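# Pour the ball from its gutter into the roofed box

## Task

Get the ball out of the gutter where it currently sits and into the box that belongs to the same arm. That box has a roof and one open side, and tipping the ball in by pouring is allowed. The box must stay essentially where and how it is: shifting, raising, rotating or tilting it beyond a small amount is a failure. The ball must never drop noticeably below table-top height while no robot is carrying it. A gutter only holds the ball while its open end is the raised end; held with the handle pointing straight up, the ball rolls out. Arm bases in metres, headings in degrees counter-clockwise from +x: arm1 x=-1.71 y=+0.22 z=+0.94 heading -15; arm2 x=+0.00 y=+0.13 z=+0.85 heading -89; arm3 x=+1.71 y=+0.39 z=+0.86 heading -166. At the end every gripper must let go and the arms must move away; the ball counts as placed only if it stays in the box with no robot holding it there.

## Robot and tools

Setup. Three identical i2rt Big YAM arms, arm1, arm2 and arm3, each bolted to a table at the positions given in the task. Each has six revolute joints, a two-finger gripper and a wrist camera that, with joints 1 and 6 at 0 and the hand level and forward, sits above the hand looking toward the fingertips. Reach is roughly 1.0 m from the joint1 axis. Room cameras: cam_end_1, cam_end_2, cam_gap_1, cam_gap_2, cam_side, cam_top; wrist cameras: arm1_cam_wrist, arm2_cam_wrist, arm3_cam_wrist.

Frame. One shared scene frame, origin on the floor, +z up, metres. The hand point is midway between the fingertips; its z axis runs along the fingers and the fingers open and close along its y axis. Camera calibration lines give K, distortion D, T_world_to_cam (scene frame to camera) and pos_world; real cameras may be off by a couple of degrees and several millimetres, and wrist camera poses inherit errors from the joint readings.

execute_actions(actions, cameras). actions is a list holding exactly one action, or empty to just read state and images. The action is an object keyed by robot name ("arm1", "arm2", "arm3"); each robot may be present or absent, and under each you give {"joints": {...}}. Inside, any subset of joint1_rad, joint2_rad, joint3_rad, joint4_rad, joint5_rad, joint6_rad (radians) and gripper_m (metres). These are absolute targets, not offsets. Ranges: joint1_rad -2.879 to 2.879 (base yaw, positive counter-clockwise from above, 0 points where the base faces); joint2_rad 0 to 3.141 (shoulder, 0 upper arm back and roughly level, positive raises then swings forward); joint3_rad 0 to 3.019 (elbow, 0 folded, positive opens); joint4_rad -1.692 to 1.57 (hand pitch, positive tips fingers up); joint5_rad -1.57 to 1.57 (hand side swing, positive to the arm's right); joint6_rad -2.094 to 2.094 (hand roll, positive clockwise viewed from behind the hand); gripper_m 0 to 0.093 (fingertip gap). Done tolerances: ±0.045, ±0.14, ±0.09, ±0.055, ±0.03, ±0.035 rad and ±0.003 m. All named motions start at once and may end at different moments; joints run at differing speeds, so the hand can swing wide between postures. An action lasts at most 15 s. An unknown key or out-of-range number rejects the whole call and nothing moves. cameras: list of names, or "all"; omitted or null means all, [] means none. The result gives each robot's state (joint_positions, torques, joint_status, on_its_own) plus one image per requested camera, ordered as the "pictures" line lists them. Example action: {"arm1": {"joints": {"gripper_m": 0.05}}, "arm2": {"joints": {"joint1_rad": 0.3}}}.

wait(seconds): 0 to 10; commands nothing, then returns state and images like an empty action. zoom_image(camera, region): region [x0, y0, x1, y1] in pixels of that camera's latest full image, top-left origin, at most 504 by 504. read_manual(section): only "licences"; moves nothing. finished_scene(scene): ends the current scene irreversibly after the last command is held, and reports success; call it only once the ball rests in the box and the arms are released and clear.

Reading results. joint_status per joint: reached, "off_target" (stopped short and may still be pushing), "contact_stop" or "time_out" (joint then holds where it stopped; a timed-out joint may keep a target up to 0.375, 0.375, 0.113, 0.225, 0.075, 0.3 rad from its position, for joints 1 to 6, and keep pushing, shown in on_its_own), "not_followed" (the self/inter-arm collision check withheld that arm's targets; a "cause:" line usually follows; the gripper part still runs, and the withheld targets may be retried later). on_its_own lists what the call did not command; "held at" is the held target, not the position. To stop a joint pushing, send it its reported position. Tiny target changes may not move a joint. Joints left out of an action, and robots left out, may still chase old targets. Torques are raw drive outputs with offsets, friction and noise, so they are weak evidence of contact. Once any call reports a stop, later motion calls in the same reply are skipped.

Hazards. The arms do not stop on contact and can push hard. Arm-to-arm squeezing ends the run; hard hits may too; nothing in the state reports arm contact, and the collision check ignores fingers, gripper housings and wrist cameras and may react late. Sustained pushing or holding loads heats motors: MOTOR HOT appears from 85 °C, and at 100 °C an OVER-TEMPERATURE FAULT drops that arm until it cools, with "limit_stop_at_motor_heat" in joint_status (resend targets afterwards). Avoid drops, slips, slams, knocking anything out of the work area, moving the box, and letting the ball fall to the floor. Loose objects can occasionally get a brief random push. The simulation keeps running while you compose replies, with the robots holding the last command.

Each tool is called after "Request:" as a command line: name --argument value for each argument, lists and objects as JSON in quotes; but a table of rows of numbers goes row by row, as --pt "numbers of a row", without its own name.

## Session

Request:
execute_actions --actions '[]'

Scene clock: 0.00 s.
Joint torques (N m, as the arm reports them, + toward a larger angle): no reading
arm1.joint_positions: joint1_rad=-0.894 joint2_rad=+0.442 joint3_rad=+1.426 joint4_rad=-1.391 joint5_rad=+0.192 joint6_rad=+0.091 gripper_m=+0.094
arm1.joint_status: not commanded
arm1.hand: x=-1.6893 y=+0.0772 z=+1.5196 quat_wxyz=(-0.432, -0.529, -0.644, +0.345) (m; scene frame)
arm2.joint_positions: joint1_rad=-0.112 joint2_rad=+0.336 joint3_rad=+1.605 joint4_rad=-1.598 joint5_rad=-0.149 joint6_rad=-0.015 gripper_m=+0.095
arm2.joint_status: not commanded
arm2.hand: x=+0.0203 y=+0.1003 z=+1.4580 quat_wxyz=(-0.433, -0.567, -0.582, +0.391) (m; scene frame)
arm3.joint_positions: joint1_rad=+0.491 joint2_rad=+0.265 joint3_rad=+1.482 joint4_rad=-1.284 joint5_rad=-0.172 joint6_rad=-0.316 gripper_m=+0.095
arm3.joint_status: not commanded
arm3.hand: x=+1.6965 y=+0.3348 z=+1.4962 quat_wxyz=(-0.203, -0.601, -0.415, +0.652) (m; scene frame)
pictures: arm1_cam_wrist, arm2_cam_wrist, arm3_cam_wrist, cam_end_1, cam_end_2, cam_gap_1, cam_gap_2, cam_side, cam_top
camera_calibration (this result's frames):
arm1_cam_wrist: T_world_to_cam=[[-0.978316, -0.207003, -0.00694274, -1.62595], [-0.174122, 0.840145, -0.513651, 0.424575], [0.11216, -0.501304, -0.857971, 1.65478], [0, 0, 0, 1]] pos_world=[-1.70237, 0.136267, 1.62655]
arm2_cam_wrist: T_world_to_cam=[[-0.998799, -0.0377099, -0.0312869, 0.0706065], [-0.0122064, 0.80988, -0.586468, 0.783261], [0.0474543, -0.585382, -0.809368, 1.36335], [0, 0, 0, 1]] pos_world=[0.0153858, 0.166393, 1.56502]
arm3_cam_wrist: T_world_to_cam=[[-0.764303, 0.575389, 0.291149, 0.672201], [0.199551, 0.640368, -0.741693, 0.562955], [-0.613205, -0.508779, -0.604255, 2.2362], [0, 0, 0, 1]] pos_world=[1.77267, 0.390455, 1.57306]
Images, in order (width x height): arm1_cam_wrist 672x504, arm2_cam_wrist 672x504, arm3_cam_wrist 672x504, cam_end_1 672x504, cam_end_2 672x504, cam_gap_1 672x504, cam_gap_2 672x504, cam_side 672x504, cam_top 672x504.

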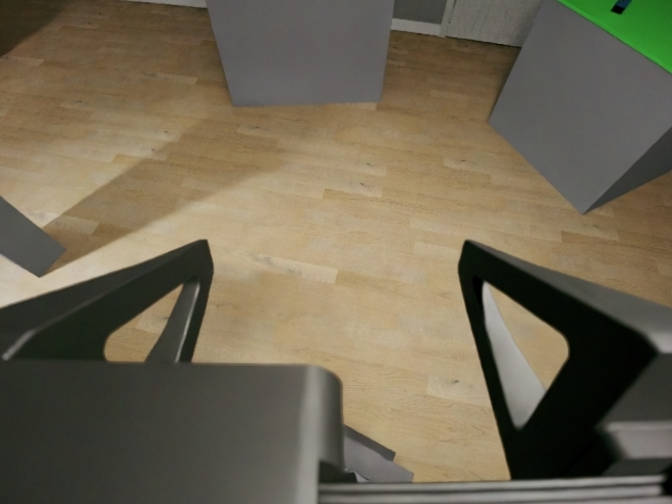

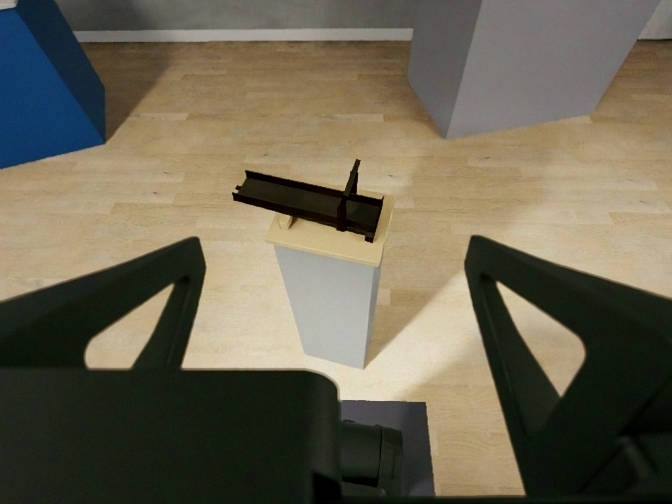

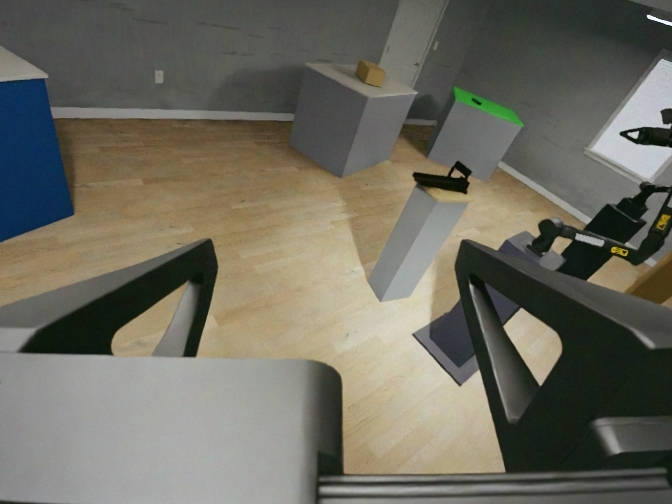

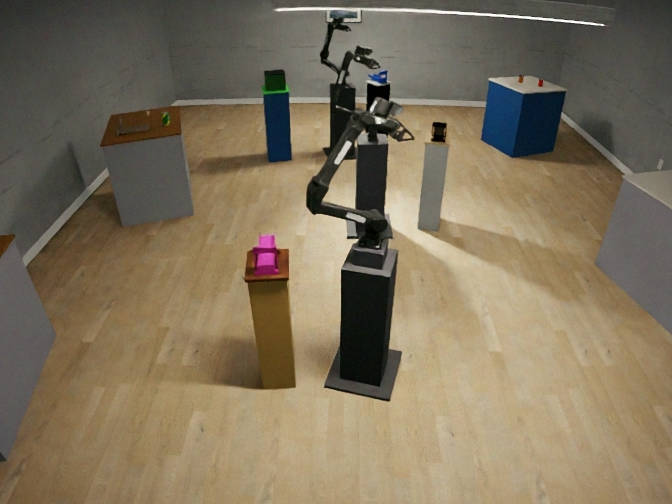

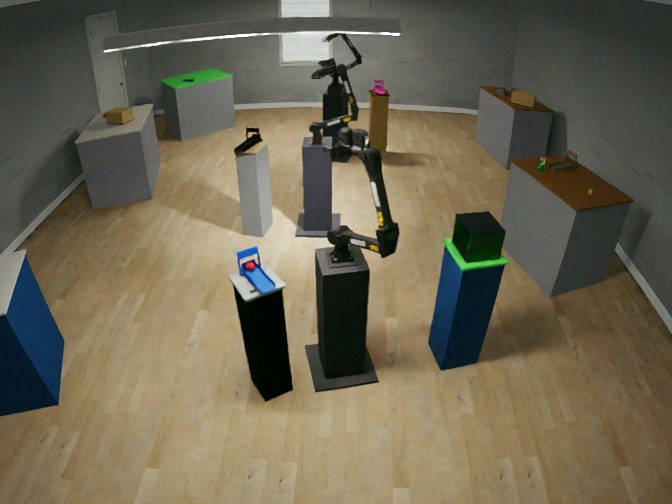

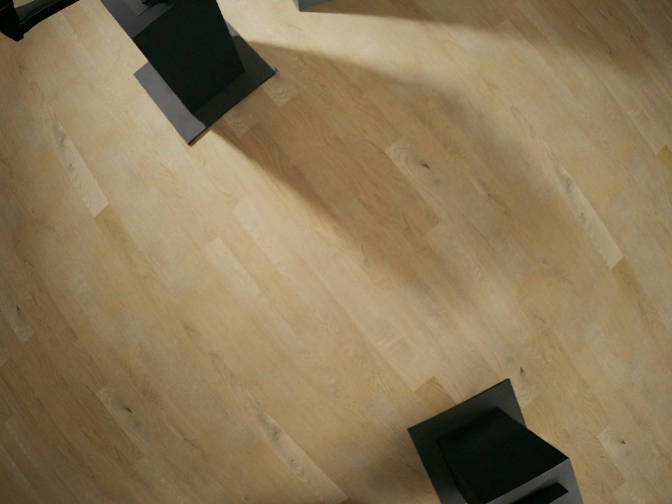

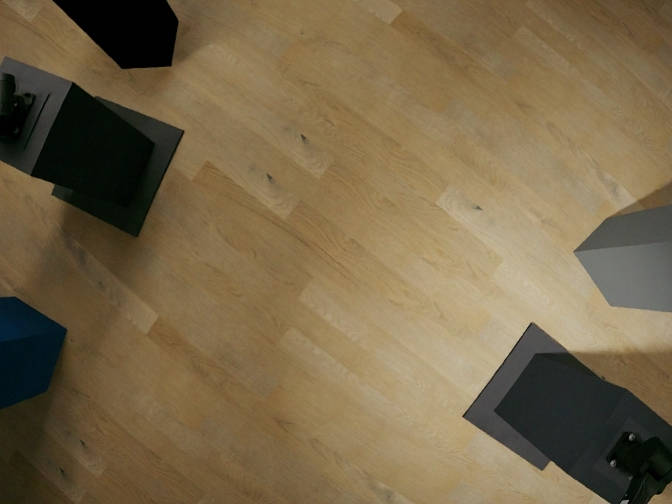

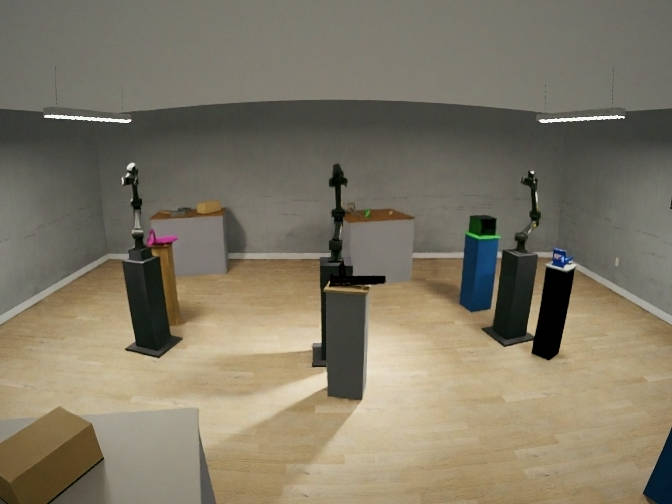

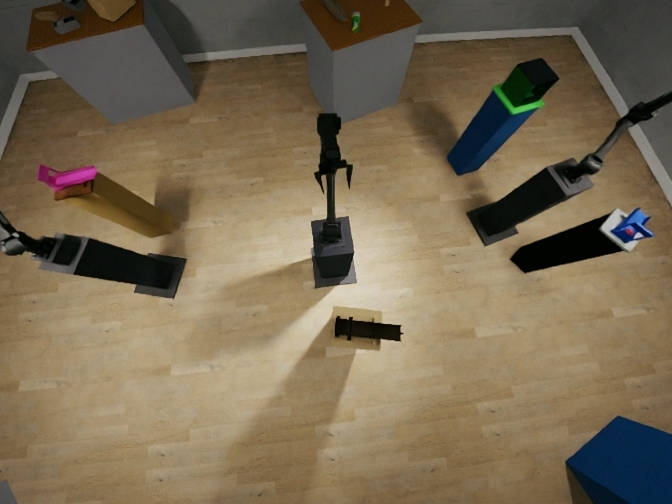

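Request:
zoom_image --camera "cam_end_2" --region '[200, 220, 320, 320]'

Request:
zoom_image --camera "cam_end_2" --region '[410, 190, 540, 300]'

Request:
zoom_image --camera "cam_top" --region '[440, 40, 672, 290]'

Request:
zoom_image --camera "cam_side" --region '[440, 160, 600, 300]'

Region (200, 220, 320, 320) of cam_end_2's 672x504 image, scaled by 4.200, with more detail than that image has.

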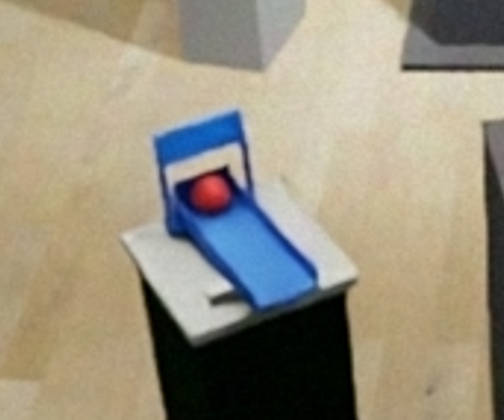

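Region (410, 190, 540, 300) of cam_end_2's 672x504 image, scaled by 3.877, with more detail than that image has; it fills the top 426 rows of this view, and the rest is white.

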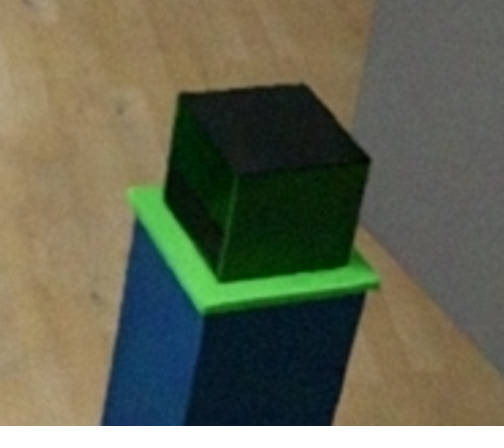

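Region (440, 40, 672, 290) of cam_top's 672x504 image, scaled by 2.016, with more detail than that image has; it fills the left 468 columns of this view, and the rest is white.

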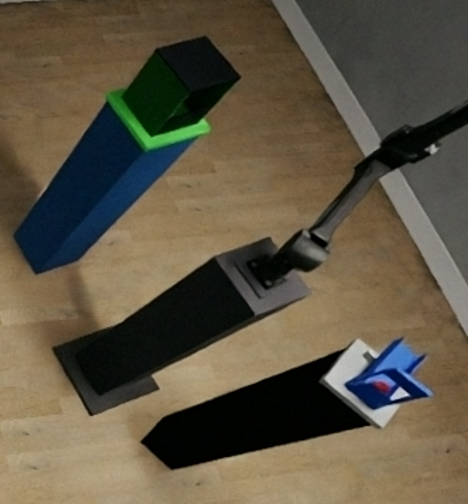

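Region (440, 160, 600, 300) of cam_side's 672x504 image, scaled by 3.150, with more detail than that image has; it fills the top 441 rows of this view, and the rest is white.

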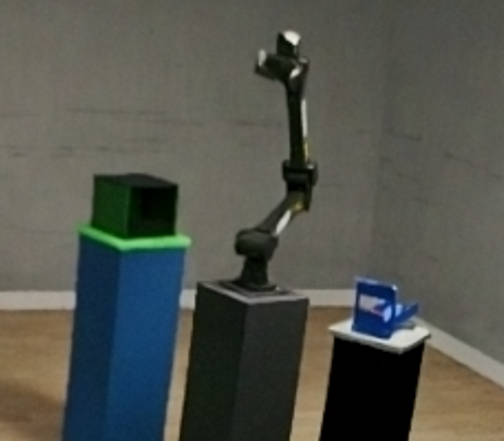

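Request:
execute_actions --actions '[{"arm3": {"joints": {"joint1_rad": 1.792, "joint2_rad": 1.214, "joint3_rad": 1.216, "joint4_rad": -0.944, "joint5_rad": 0.0, "joint6_rad": 0.0, "gripper_m": 0.093}}}]' --cameras '["arm3_cam_wrist", "cam_end_2"]'

Scene clock: 23.97 s.
Joint torques (N m, as the arm reports them, + toward a larger angle): arm1=[0.53 3.65 8.07 1.94 0.12 0.05] | arm2=[ 0.72  9.8   4.32  2.5   0.02 -0.07] | arm3=[ -0.46 -10.32  10.67   1.95   0.04   0.22]
arm1.joint_positions: joint1_rad=-0.894 joint2_rad=+0.442 joint3_rad=+1.426 joint4_rad=-1.391 joint5_rad=+0.192 joint6_rad=+0.091 gripper_m=+0.094
arm1.joint_status: not commanded
arm1.hand: x=-1.6893 y=+0.0772 z=+1.5196 quat_wxyz=(-0.432, -0.529, -0.644, +0.345) (m; scene frame)
arm2.joint_positions: joint1_rad=-0.112 joint2_rad=+0.336 joint3_rad=+1.605 joint4_rad=-1.598 joint5_rad=-0.149 joint6_rad=-0.015 gripper_m=+0.095
arm2.joint_status: not commanded
arm2.hand: x=+0.0203 y=+0.1003 z=+1.4580 quat_wxyz=(-0.433, -0.567, -0.582, +0.391) (m; scene frame)
arm3.joint_positions: joint1_rad=+1.793 joint2_rad=+1.221 joint3_rad=+1.207 joint4_rad=-0.955 joint5_rad=+0.000 joint6_rad=-0.012 gripper_m=+0.093
arm3.joint_status: all done
arm3.hand: x=+1.9276 y=-0.0378 z=+1.1615 quat_wxyz=(-0.253, -0.497, -0.815, +0.157) (m; scene frame)
pictures: arm3_cam_wrist, cam_end_2
camera_calibration (this result's frames):
arm3_cam_wrist: T_world_to_cam=[[-0.892029, -0.451966, 0.00327648, 1.70249], [-0.451912, 0.891999, 0.0106361, 0.89861], [-0.00772976, 0.00800701, -0.999938, 1.2981], [0, 0, 0, 1]] pos_world=[1.93479, -0.0424863, 1.28288]
Images, in order (width x height): arm3_cam_wrist 672x504, cam_end_2 672x504.

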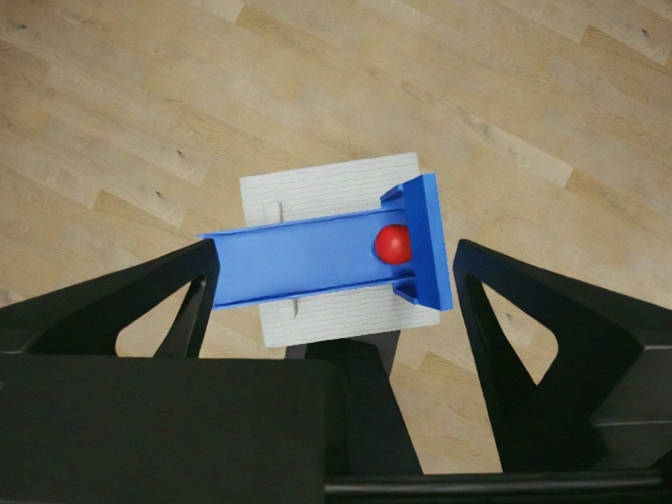

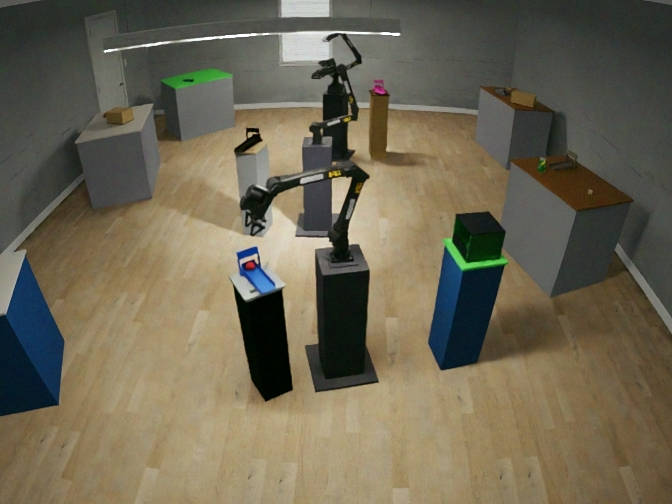

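Request:
zoom_image --camera "arm3_cam_wrist" --region '[190, 130, 490, 380]'

Region (190, 130, 490, 380) of arm3_cam_wrist's 672x504 image, scaled by 1.680, with more detail than that image has.

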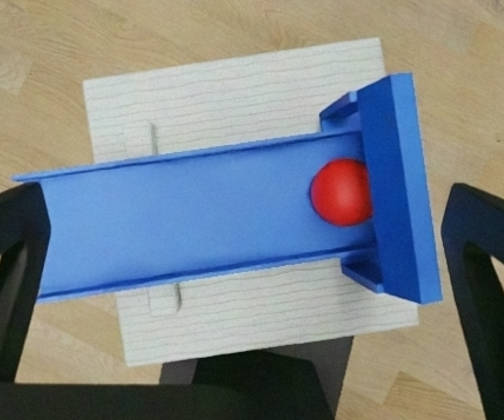

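Request:
execute_actions --actions '[{"arm3": {"joints": {"joint1_rad": 1.542, "joint2_rad": 1.71, "joint3_rad": 1.59, "joint4_rad": -1.52, "joint5_rad": -0.209, "joint6_rad": -0.402, "gripper_m": 0.093}}}]' --cameras '["arm3_cam_wrist", "cam_end_2"]'

Scene clock: 48.63 s.
Joint torques (N m, as the arm reports them, + toward a larger angle): arm1=[0.53 3.59 8.05 1.94 0.13 0.06] | arm2=[ 0.44 10.3   4.35  2.56  0.03 -0.06] | arm3=[  0.45 -17.75  12.84   0.01  -0.28  -0.09]
arm1.joint_positions: joint1_rad=-0.894 joint2_rad=+0.442 joint3_rad=+1.426 joint4_rad=-1.391 joint5_rad=+0.192 joint6_rad=+0.091 gripper_m=+0.094
arm1.joint_status: not commanded
arm1.hand: x=-1.6893 y=+0.0772 z=+1.5196 quat_wxyz=(-0.432, -0.529, -0.644, +0.345) (m; scene frame)
arm2.joint_positions: joint1_rad=-0.112 joint2_rad=+0.336 joint3_rad=+1.605 joint4_rad=-1.598 joint5_rad=-0.149 joint6_rad=-0.015 gripper_m=+0.095
arm2.joint_status: not commanded
arm2.hand: x=+0.0203 y=+0.1003 z=+1.4580 quat_wxyz=(-0.433, -0.567, -0.582, +0.391) (m; scene frame)
arm3.joint_positions: joint1_rad=+1.533 joint2_rad=+1.719 joint3_rad=+1.538 joint4_rad=-1.512 joint5_rad=-0.206 joint6_rad=-0.390 gripper_m=+0.093
arm3.joint_status: all done
arm3.hand: x=+1.8483 y=-0.0852 z=+1.0458 quat_wxyz=(-0.042, -0.471, -0.874, -0.112) (m; scene frame)
pictures: arm3_cam_wrist, cam_end_2
camera_calibration (this result's frames):
arm3_cam_wrist: T_world_to_cam=[[-0.817356, -0.526645, -0.233612, 1.71404], [-0.550046, 0.592681, 0.588369, 0.457968], [-0.171405, 0.609404, -0.77411, 1.29975], [0, 0, 0, 1]] pos_world=[1.87566, -0.160813, 1.13712]
Images, in order (width x height): arm3_cam_wrist 672x504, cam_end_2 672x504.

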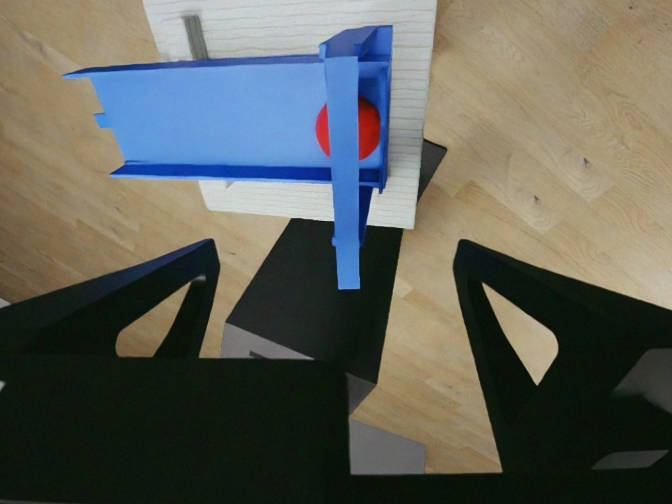

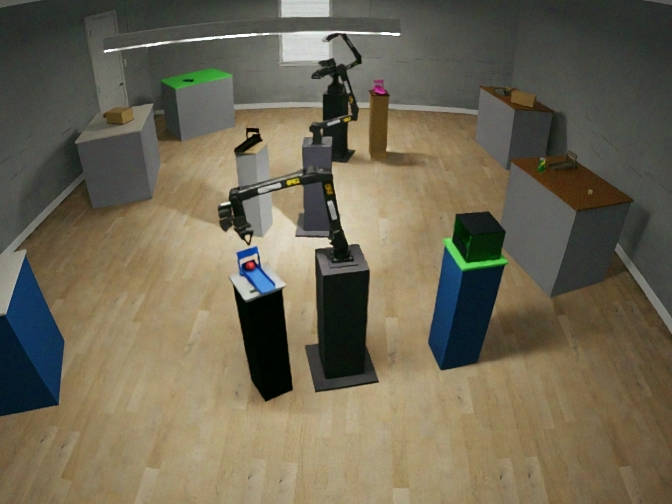

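Request:
execute_actions --actions '[{"arm3": {"joints": {"joint1_rad": 1.572, "joint2_rad": 1.752, "joint3_rad": 1.388, "joint4_rad": -1.293, "joint5_rad": -0.212, "joint6_rad": -0.37, "gripper_m": 0.093}}}]' --cameras '["arm3_cam_wrist"]'

Scene clock: 73.07 s.
Joint torques (N m, as the arm reports them, + toward a larger angle): arm1=[0.56 3.66 8.06 1.93 0.13 0.05] | arm2=[ 0.63 10.56  4.32  2.47  0.01 -0.04] | arm3=[ -0.32 -17.05   8.55   0.79  -0.22   0.22]
arm1.joint_positions: joint1_rad=-0.894 joint2_rad=+0.442 joint3_rad=+1.426 joint4_rad=-1.391 joint5_rad=+0.192 joint6_rad=+0.091 gripper_m=+0.094
arm1.joint_status: not commanded
arm1.hand: x=-1.6893 y=+0.0772 z=+1.5196 quat_wxyz=(-0.432, -0.529, -0.644, +0.345) (m; scene frame)
arm2.joint_positions: joint1_rad=-0.112 joint2_rad=+0.336 joint3_rad=+1.605 joint4_rad=-1.598 joint5_rad=-0.149 joint6_rad=-0.015 gripper_m=+0.095
arm2.joint_status: not commanded
arm2.hand: x=+0.0203 y=+0.1003 z=+1.4580 quat_wxyz=(-0.433, -0.567, -0.582, +0.391) (m; scene frame)
arm3.joint_positions: joint1_rad=+1.569 joint2_rad=+1.759 joint3_rad=+1.384 joint4_rad=-1.302 joint5_rad=-0.210 joint6_rad=-0.381 gripper_m=+0.093
arm3.joint_status: all done
arm3.hand: x=+1.8657 y=-0.0777 z=+0.9690 quat_wxyz=(-0.046, -0.458, -0.881, -0.109) (m; scene frame)
pictures: arm3_cam_wrist
camera_calibration (this result's frames):
arm3_cam_wrist: T_world_to_cam=[[-0.801314, -0.551403, -0.232057, 1.68089], [-0.569496, 0.584283, 0.578176, 0.553782], [-0.183221, 0.595456, -0.782216, 1.26752], [0, 0, 0, 1]] pos_world=[1.89453, -0.151469, 1.06135]
Images, in order (width x height): arm3_cam_wrist 672x504.

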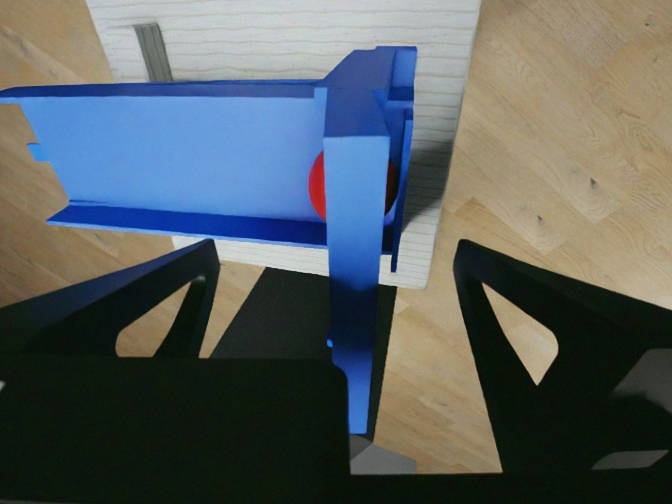

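Request:
execute_actions --actions '[{"arm3": {"joints": {"gripper_m": 0.0}}}]' --cameras '["arm3_cam_wrist"]'

Scene clock: 79.23 s.
Joint torques (N m, as the arm reports them, + toward a larger angle): arm1=[0.58 3.62 8.05 1.94 0.12 0.06] | arm2=[ 0.63 10.63  4.27  2.49  0.05 -0.04] | arm3=[ -0.25 -17.28   8.48   0.55  -0.16   0.16]
arm1.joint_positions: joint1_rad=-0.894 joint2_rad=+0.442 joint3_rad=+1.426 joint4_rad=-1.391 joint5_rad=+0.192 joint6_rad=+0.091 gripper_m=+0.094
arm1.joint_status: not commanded
arm1.hand: x=-1.6893 y=+0.0772 z=+1.5196 quat_wxyz=(-0.432, -0.529, -0.644, +0.345) (m; scene frame)
arm2.joint_positions: joint1_rad=-0.112 joint2_rad=+0.336 joint3_rad=+1.605 joint4_rad=-1.598 joint5_rad=-0.149 joint6_rad=-0.015 gripper_m=+0.095
arm2.joint_status: not commanded
arm2.hand: x=+0.0203 y=+0.1003 z=+1.4580 quat_wxyz=(-0.433, -0.567, -0.582, +0.391) (m; scene frame)
arm3.joint_positions: joint1_rad=+1.569 joint2_rad=+1.759 joint3_rad=+1.384 joint4_rad=-1.300 joint5_rad=-0.211 joint6_rad=-0.379 gripper_m=+0.012
arm3.joint_status: gripper_m off_target (ended at +0.012, target +0.000)
arm3.hand: x=+1.8659 y=-0.0782 z=+0.9690 quat_wxyz=(-0.046, -0.459, -0.881, -0.108) (m; scene frame)
pictures: arm3_cam_wrist
camera_calibration (this result's frames):
arm3_cam_wrist: T_world_to_cam=[[-0.802149, -0.550244, -0.231923, 1.68233], [-0.568939, 0.586366, 0.576614, 0.554879], [-0.181286, 0.594481, -0.783408, 1.26531], [0, 0, 0, 1]] pos_world=[1.89456, -0.151875, 1.06148]
Images, in order (width x height): arm3_cam_wrist 672x504.

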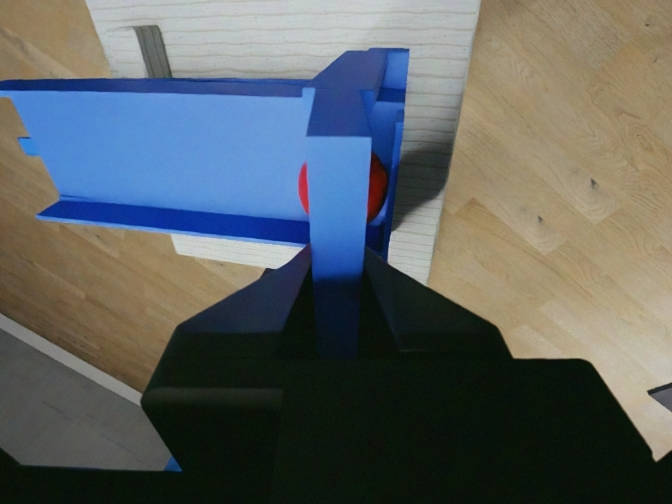

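Request:
execute_actions --actions '[{"arm3": {"joints": {"joint1_rad": 1.569, "joint2_rad": 1.69, "joint3_rad": 1.6, "joint4_rad": -1.545, "joint5_rad": -0.5, "joint6_rad": -0.379, "gripper_m": 0.0}}}]' --cameras '["arm3_cam_wrist", "cam_end_2"]'

Scene clock: 133.87 s.
Joint torques (N m, as the arm reports them, + toward a larger angle): arm1=[0.56 3.61 8.06 1.94 0.13 0.06] | arm2=[ 0.55 10.72  4.38  2.49  0.01 -0.06] | arm3=[ -0.53 -16.46  12.28   0.13  -0.7    0.04]
arm1.joint_positions: joint1_rad=-0.894 joint2_rad=+0.442 joint3_rad=+1.426 joint4_rad=-1.391 joint5_rad=+0.192 joint6_rad=+0.091 gripper_m=+0.094
arm1.joint_status: not commanded
arm1.hand: x=-1.6893 y=+0.0772 z=+1.5196 quat_wxyz=(-0.432, -0.529, -0.644, +0.345) (m; scene frame)
arm2.joint_positions: joint1_rad=-0.112 joint2_rad=+0.336 joint3_rad=+1.605 joint4_rad=-1.598 joint5_rad=-0.149 joint6_rad=-0.015 gripper_m=+0.095
arm2.joint_status: not commanded
arm2.hand: x=+0.0203 y=+0.1003 z=+1.4580 quat_wxyz=(-0.433, -0.567, -0.582, +0.391) (m; scene frame)
arm3.joint_positions: joint1_rad=+1.569 joint2_rad=+1.689 joint3_rad=+1.558 joint4_rad=-1.536 joint5_rad=-0.493 joint6_rad=-0.379 gripper_m=+0.012
arm3.joint_status: gripper_m off_target (ended at +0.012, target +0.000); the others done
arm3.hand: x=+1.9101 y=-0.0686 z=+1.0841 quat_wxyz=(-0.154, -0.453, -0.856, -0.195) (m; scene frame)
pictures: arm3_cam_wrist, cam_end_2
camera_calibration (this result's frames):
arm3_cam_wrist: T_world_to_cam=[[-0.719488, -0.508104, -0.473463, 1.85652], [-0.692713, 0.573955, 0.436719, 0.895262], [0.0498479, 0.642188, -0.764924, 0.899577], [0, 0, 0, 1]] pos_world=[1.91106, -0.148235, 1.17612]
Images, in order (width x height): arm3_cam_wrist 672x504, cam_end_2 672x504.

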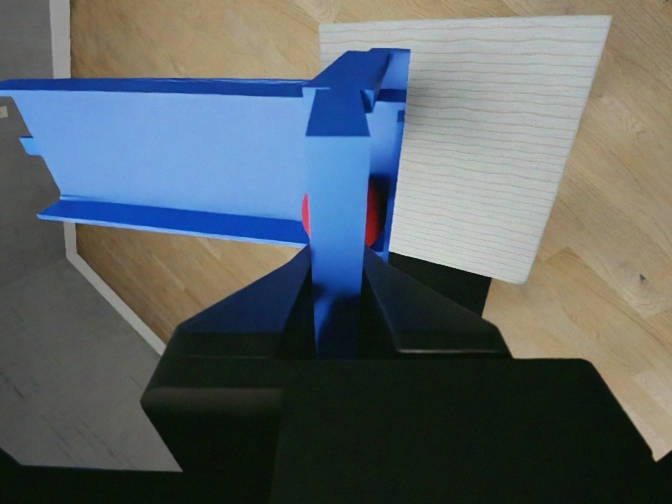

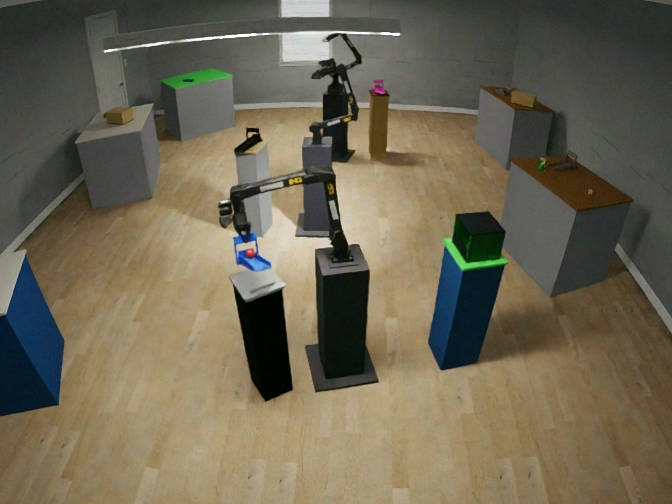

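Request:
execute_actions --actions '[]'

Scene clock: 148.80 s.
Joint torques (N m, as the arm reports them, + toward a larger angle): arm1=[0.56 3.62 8.06 1.95 0.12 0.05] | arm2=[ 0.96 10.19  4.43  2.57  0.03 -0.03] | arm3=[ -0.67 -16.44  12.14   0.02  -0.7    0.06]
arm1.joint_positions: joint1_rad=-0.894 joint2_rad=+0.442 joint3_rad=+1.426 joint4_rad=-1.391 joint5_rad=+0.192 joint6_rad=+0.091 gripper_m=+0.094
arm1.joint_status: not commanded
arm1.hand: x=-1.6893 y=+0.0772 z=+1.5196 quat_wxyz=(-0.432, -0.529, -0.644, +0.345) (m; scene frame)
arm2.joint_positions: joint1_rad=-0.112 joint2_rad=+0.336 joint3_rad=+1.605 joint4_rad=-1.598 joint5_rad=-0.149 joint6_rad=-0.015 gripper_m=+0.095
arm2.joint_status: not commanded
arm2.hand: x=+0.0203 y=+0.1003 z=+1.4580 quat_wxyz=(-0.433, -0.567, -0.582, +0.391) (m; scene frame)
arm3.joint_positions: joint1_rad=+1.569 joint2_rad=+1.689 joint3_rad=+1.558 joint4_rad=-1.536 joint5_rad=-0.493 joint6_rad=-0.379 gripper_m=+0.012
arm3.joint_status: gripper_m off_target (ended at +0.012, target +0.000); the others done
arm3.hand: x=+1.9101 y=-0.0686 z=+1.0841 quat_wxyz=(-0.154, -0.453, -0.856, -0.195) (m; scene frame)
pictures: arm1_cam_wrist, arm2_cam_wrist, arm3_cam_wrist, cam_end_1, cam_end_2, cam_gap_1, cam_gap_2, cam_side, cam_top
camera_calibration (this result's frames):
arm1_cam_wrist: T_world_to_cam=[[-0.978316, -0.207003, -0.00694274, -1.62595], [-0.174122, 0.840145, -0.513651, 0.424575], [0.11216, -0.501304, -0.857971, 1.65478], [0, 0, 0, 1]] pos_world=[-1.70237, 0.136267, 1.62655]
arm2_cam_wrist: T_world_to_cam=[[-0.998799, -0.0377099, -0.0312869, 0.0706065], [-0.0122064, 0.80988, -0.586468, 0.783261], [0.0474543, -0.585382, -0.809368, 1.36335], [0, 0, 0, 1]] pos_world=[0.0153858, 0.166393, 1.56502]
arm3_cam_wrist: T_world_to_cam=[[-0.719488, -0.508104, -0.473463, 1.85652], [-0.692713, 0.573955, 0.436719, 0.895262], [0.0498479, 0.642188, -0.764924, 0.899577], [0, 0, 0, 1]] pos_world=[1.91106, -0.148235, 1.17612]
Images, in order (width x height): arm1_cam_wrist 672x504, arm2_cam_wrist 672x504, arm3_cam_wrist 672x504, cam_end_1 672x504, cam_end_2 672x504, cam_gap_1 672x504, cam_gap_2 672x504, cam_side 672x504, cam_top 672x504.

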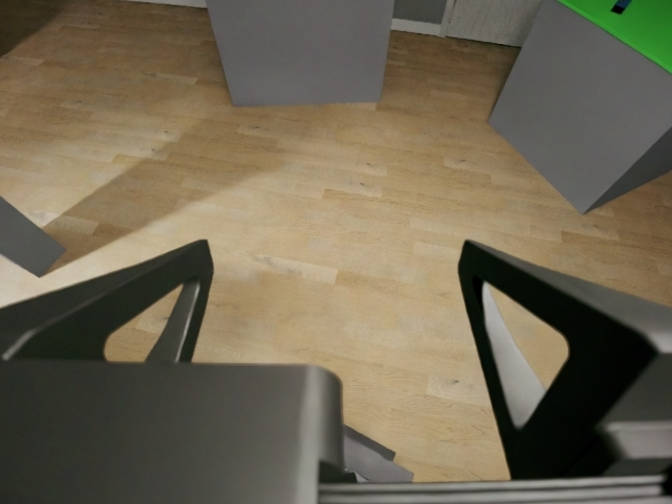

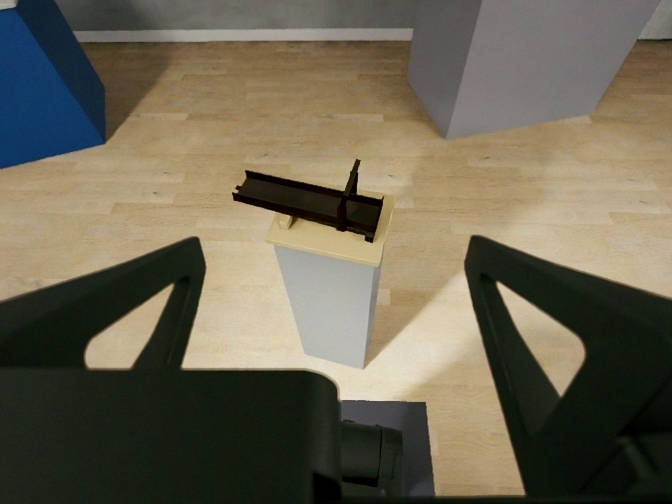

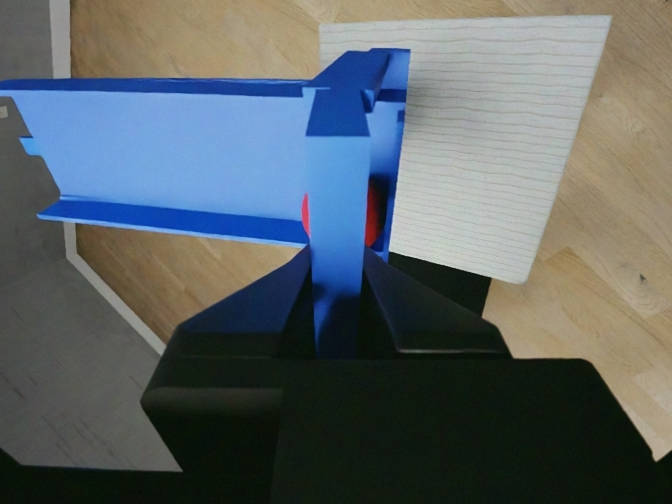

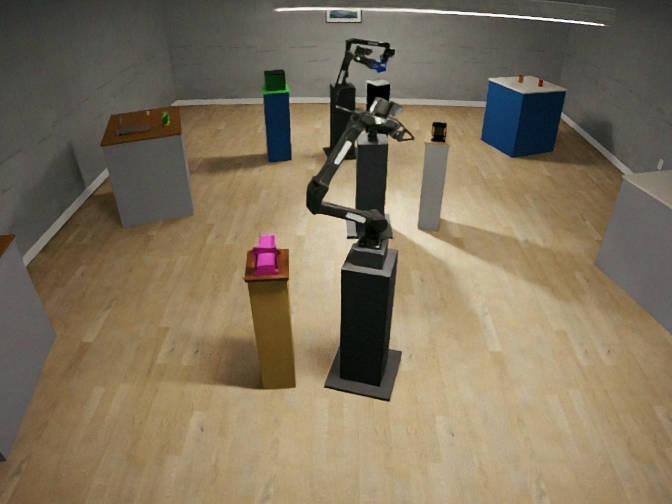

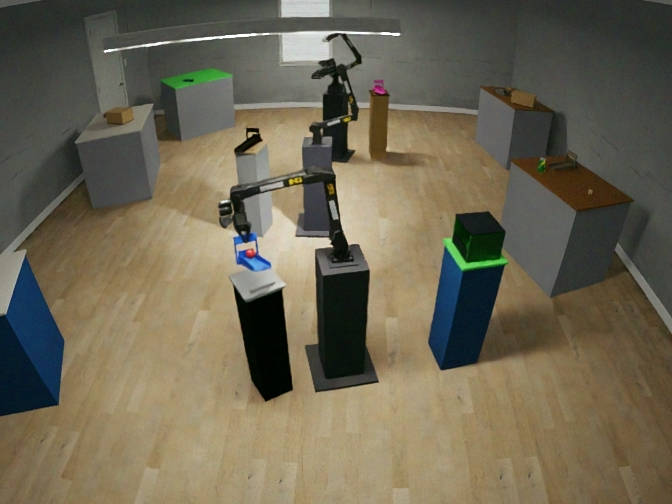

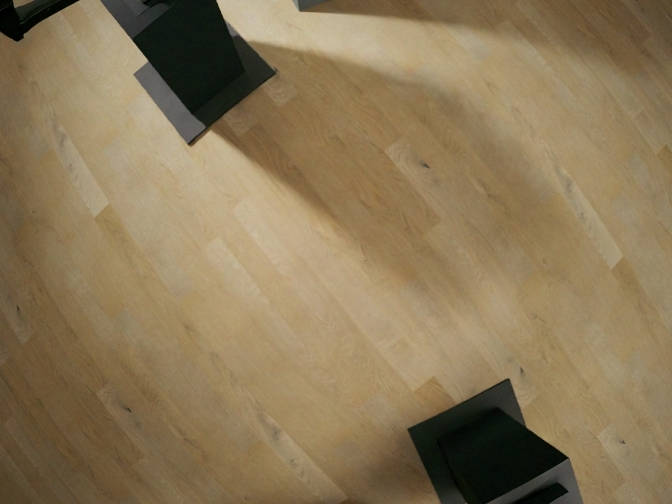

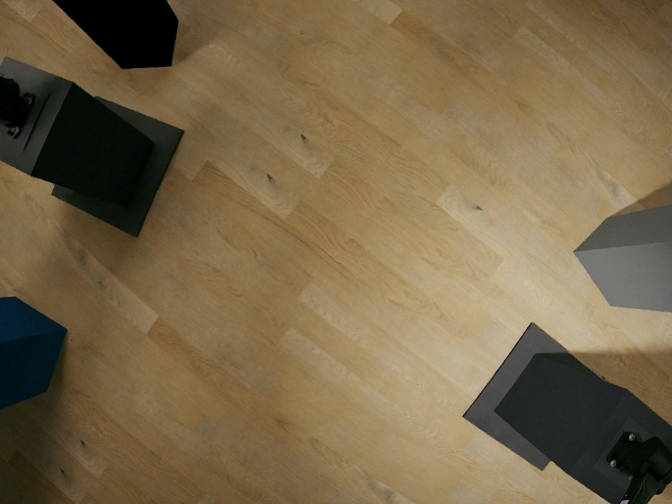

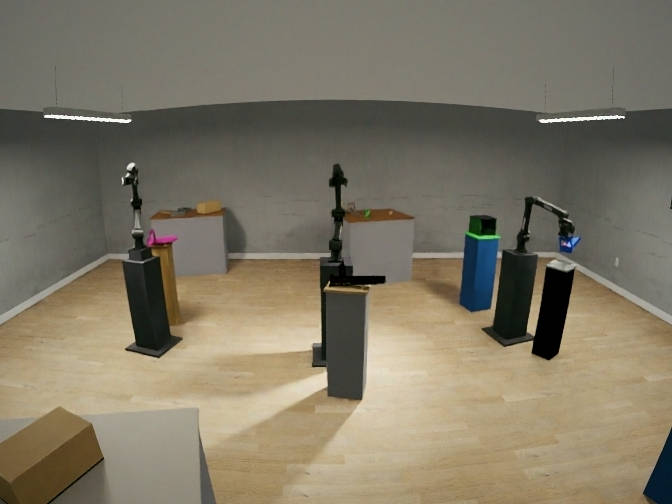

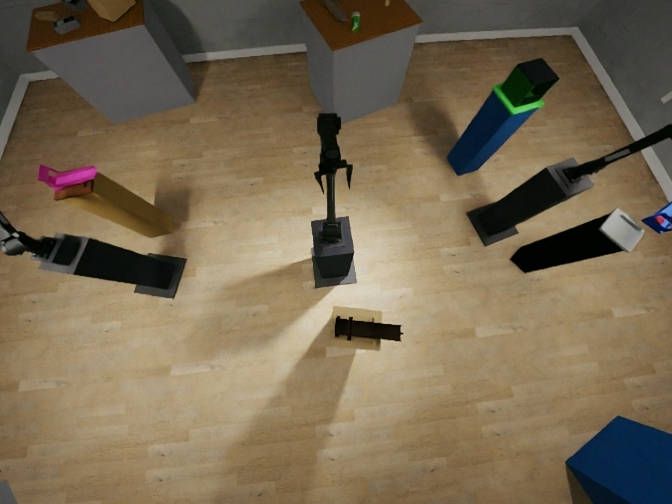

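Request:
execute_actions --actions '[{"arm3": {"joints": {"joint1_rad": -1.715, "joint2_rad": 1.08, "joint3_rad": 0.945, "joint4_rad": -1.06, "joint5_rad": -0.65, "joint6_rad": 0.1, "gripper_m": 0.0}}}]' --cameras '["arm3_cam_wrist", "cam_end_2", "cam_top"]'

Scene clock: 218.93 s.
Joint torques (N m, as the arm reports them, + toward a larger angle): arm1=[0.58 3.61 8.06 1.92 0.12 0.06] | arm2=[ 0.71 10.52  4.38  2.58  0.02 -0.08] | arm3=[-0.65 -7.82 10.03  1.56 -0.77  0.17]
arm1.joint_positions: joint1_rad=-0.894 joint2_rad=+0.442 joint3_rad=+1.426 joint4_rad=-1.391 joint5_rad=+0.192 joint6_rad=+0.091 gripper_m=+0.094
arm1.joint_status: not commanded
arm1.hand: x=-1.6893 y=+0.0772 z=+1.5196 quat_wxyz=(-0.432, -0.529, -0.644, +0.345) (m; scene frame)
arm2.joint_positions: joint1_rad=-0.112 joint2_rad=+0.336 joint3_rad=+1.605 joint4_rad=-1.598 joint5_rad=-0.149 joint6_rad=-0.015 gripper_m=+0.095
arm2.joint_status: not commanded
arm2.hand: x=+0.0203 y=+0.1003 z=+1.4580 quat_wxyz=(-0.433, -0.567, -0.582, +0.391) (m; scene frame)
arm3.joint_positions: joint1_rad=-1.714 joint2_rad=+1.091 joint3_rad=+0.938 joint4_rad=-1.069 joint5_rad=-0.642 joint6_rad=+0.089 gripper_m=+0.012
arm3.joint_status: gripper_m off_target (ended at +0.012, target +0.000); the others done
arm3.hand: x=+1.5771 y=+0.7341 z=+1.0987 quat_wxyz=(-0.134, -0.703, +0.619, +0.324) (m; scene frame)
pictures: arm3_cam_wrist, cam_end_2, cam_top
camera_calibration (this result's frames):
arm3_cam_wrist: T_world_to_cam=[[0.78419, 0.191549, -0.590216, -0.725055], [0.373817, -0.905025, 0.202955, -0.141967], [-0.495284, -0.379788, -0.781316, 2.0399], [0, 0, 0, 1]] pos_world=[1.63198, 0.785128, 1.19468]
Images, in order (width x height): arm3_cam_wrist 672x504, cam_end_2 672x504, cam_top 672x504.

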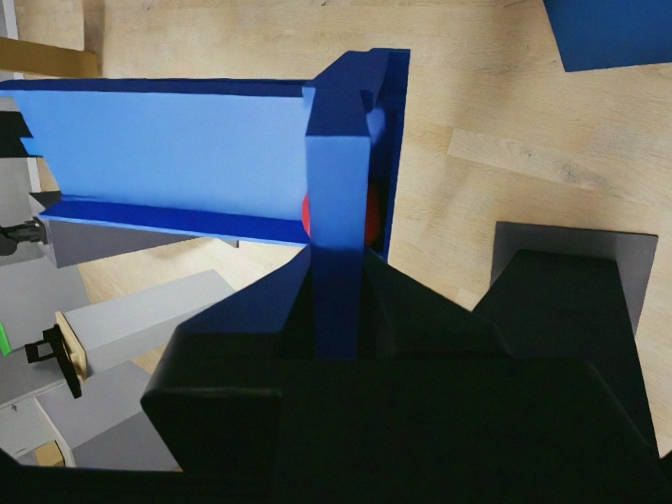

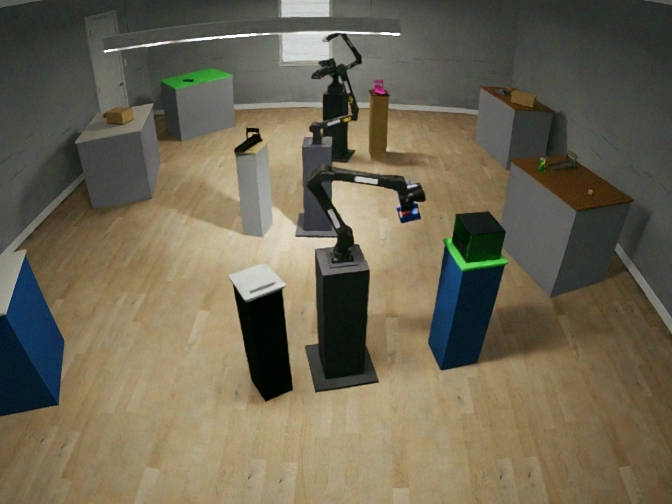

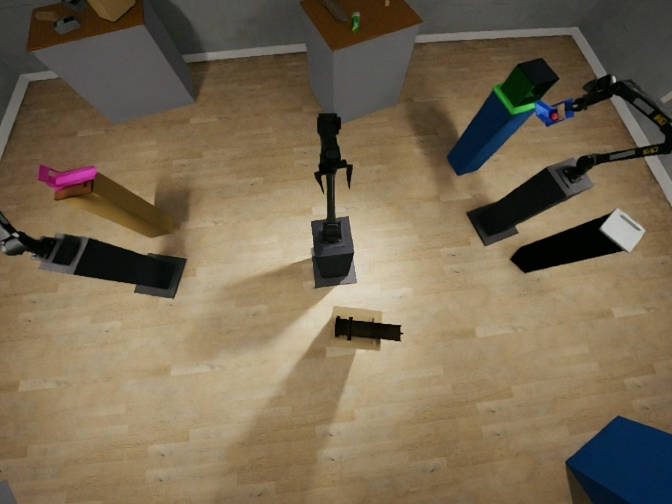

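Request:
execute_actions --actions '[{"arm3": {"joints": {"joint1_rad": -1.715, "joint2_rad": 0.875, "joint3_rad": 0.77, "joint4_rad": -0.885, "joint5_rad": -0.4, "joint6_rad": 0.9, "gripper_m": 0.0}}}]' --cameras '["arm3_cam_wrist", "cam_end_2"]'

Scene clock: 230.10 s.
Joint torques (N m, as the arm reports them, + toward a larger angle): arm1=[0.48 3.56 8.06 1.94 0.13 0.06] | arm2=[ 0.73 10.5   4.37  2.49  0.04 -0.06] | arm3=[-0.54 -4.17 10.46  2.3  -0.2   0.17]
arm1.joint_positions: joint1_rad=-0.894 joint2_rad=+0.442 joint3_rad=+1.426 joint4_rad=-1.391 joint5_rad=+0.192 joint6_rad=+0.091 gripper_m=+0.094
arm1.joint_status: not commanded
arm1.hand: x=-1.6893 y=+0.0772 z=+1.5196 quat_wxyz=(-0.432, -0.529, -0.644, +0.345) (m; scene frame)
arm2.joint_positions: joint1_rad=-0.112 joint2_rad=+0.336 joint3_rad=+1.605 joint4_rad=-1.598 joint5_rad=-0.149 joint6_rad=-0.015 gripper_m=+0.095
arm2.joint_status: not commanded
arm2.hand: x=+0.0203 y=+0.1003 z=+1.4580 quat_wxyz=(-0.433, -0.567, -0.582, +0.391) (m; scene frame)
arm3.joint_positions: joint1_rad=-1.714 joint2_rad=+0.877 joint3_rad=+0.762 joint4_rad=-0.907 joint5_rad=-0.398 joint6_rad=+0.888 gripper_m=+0.012
arm3.joint_status: gripper_m off_target (ended at +0.012, target +0.000); the others done
joint sent to its limit — the command would take arm3.gripper_m past its lower limit, so that joint was sent only as far as its limit.
arm3.hand: x=+1.6157 y=+0.7131 z=+1.0810 quat_wxyz=(-0.105, -0.409, +0.852, +0.308) (m; scene frame)
pictures: arm3_cam_wrist, cam_end_2
camera_calibration (this result's frames):
arm3_cam_wrist: T_world_to_cam=[[0.629615, -0.480115, -0.610798, -0.0107528], [-0.279024, -0.873479, 0.398974, 0.648589], [-0.725073, -0.080773, -0.683919, 2.08985], [0, 0, 0, 1]] pos_world=[1.70304, 0.73017, 1.16395]
Images, in order (width x height): arm3_cam_wrist 672x504, cam_end_2 672x504.

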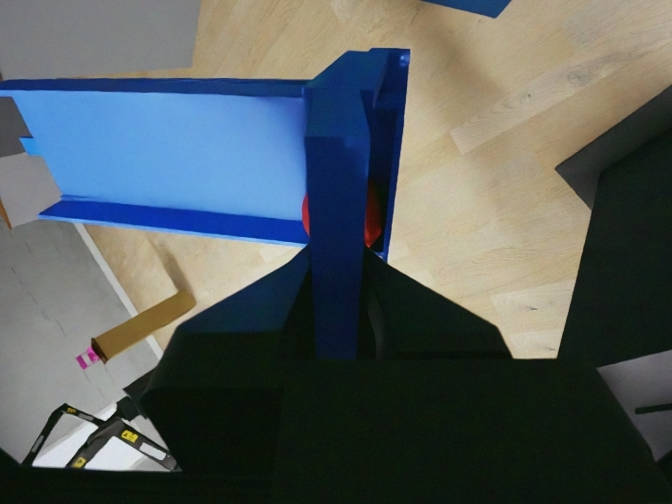

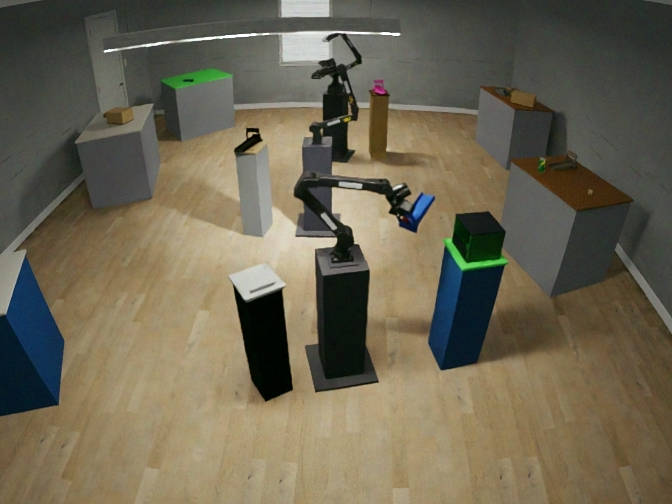

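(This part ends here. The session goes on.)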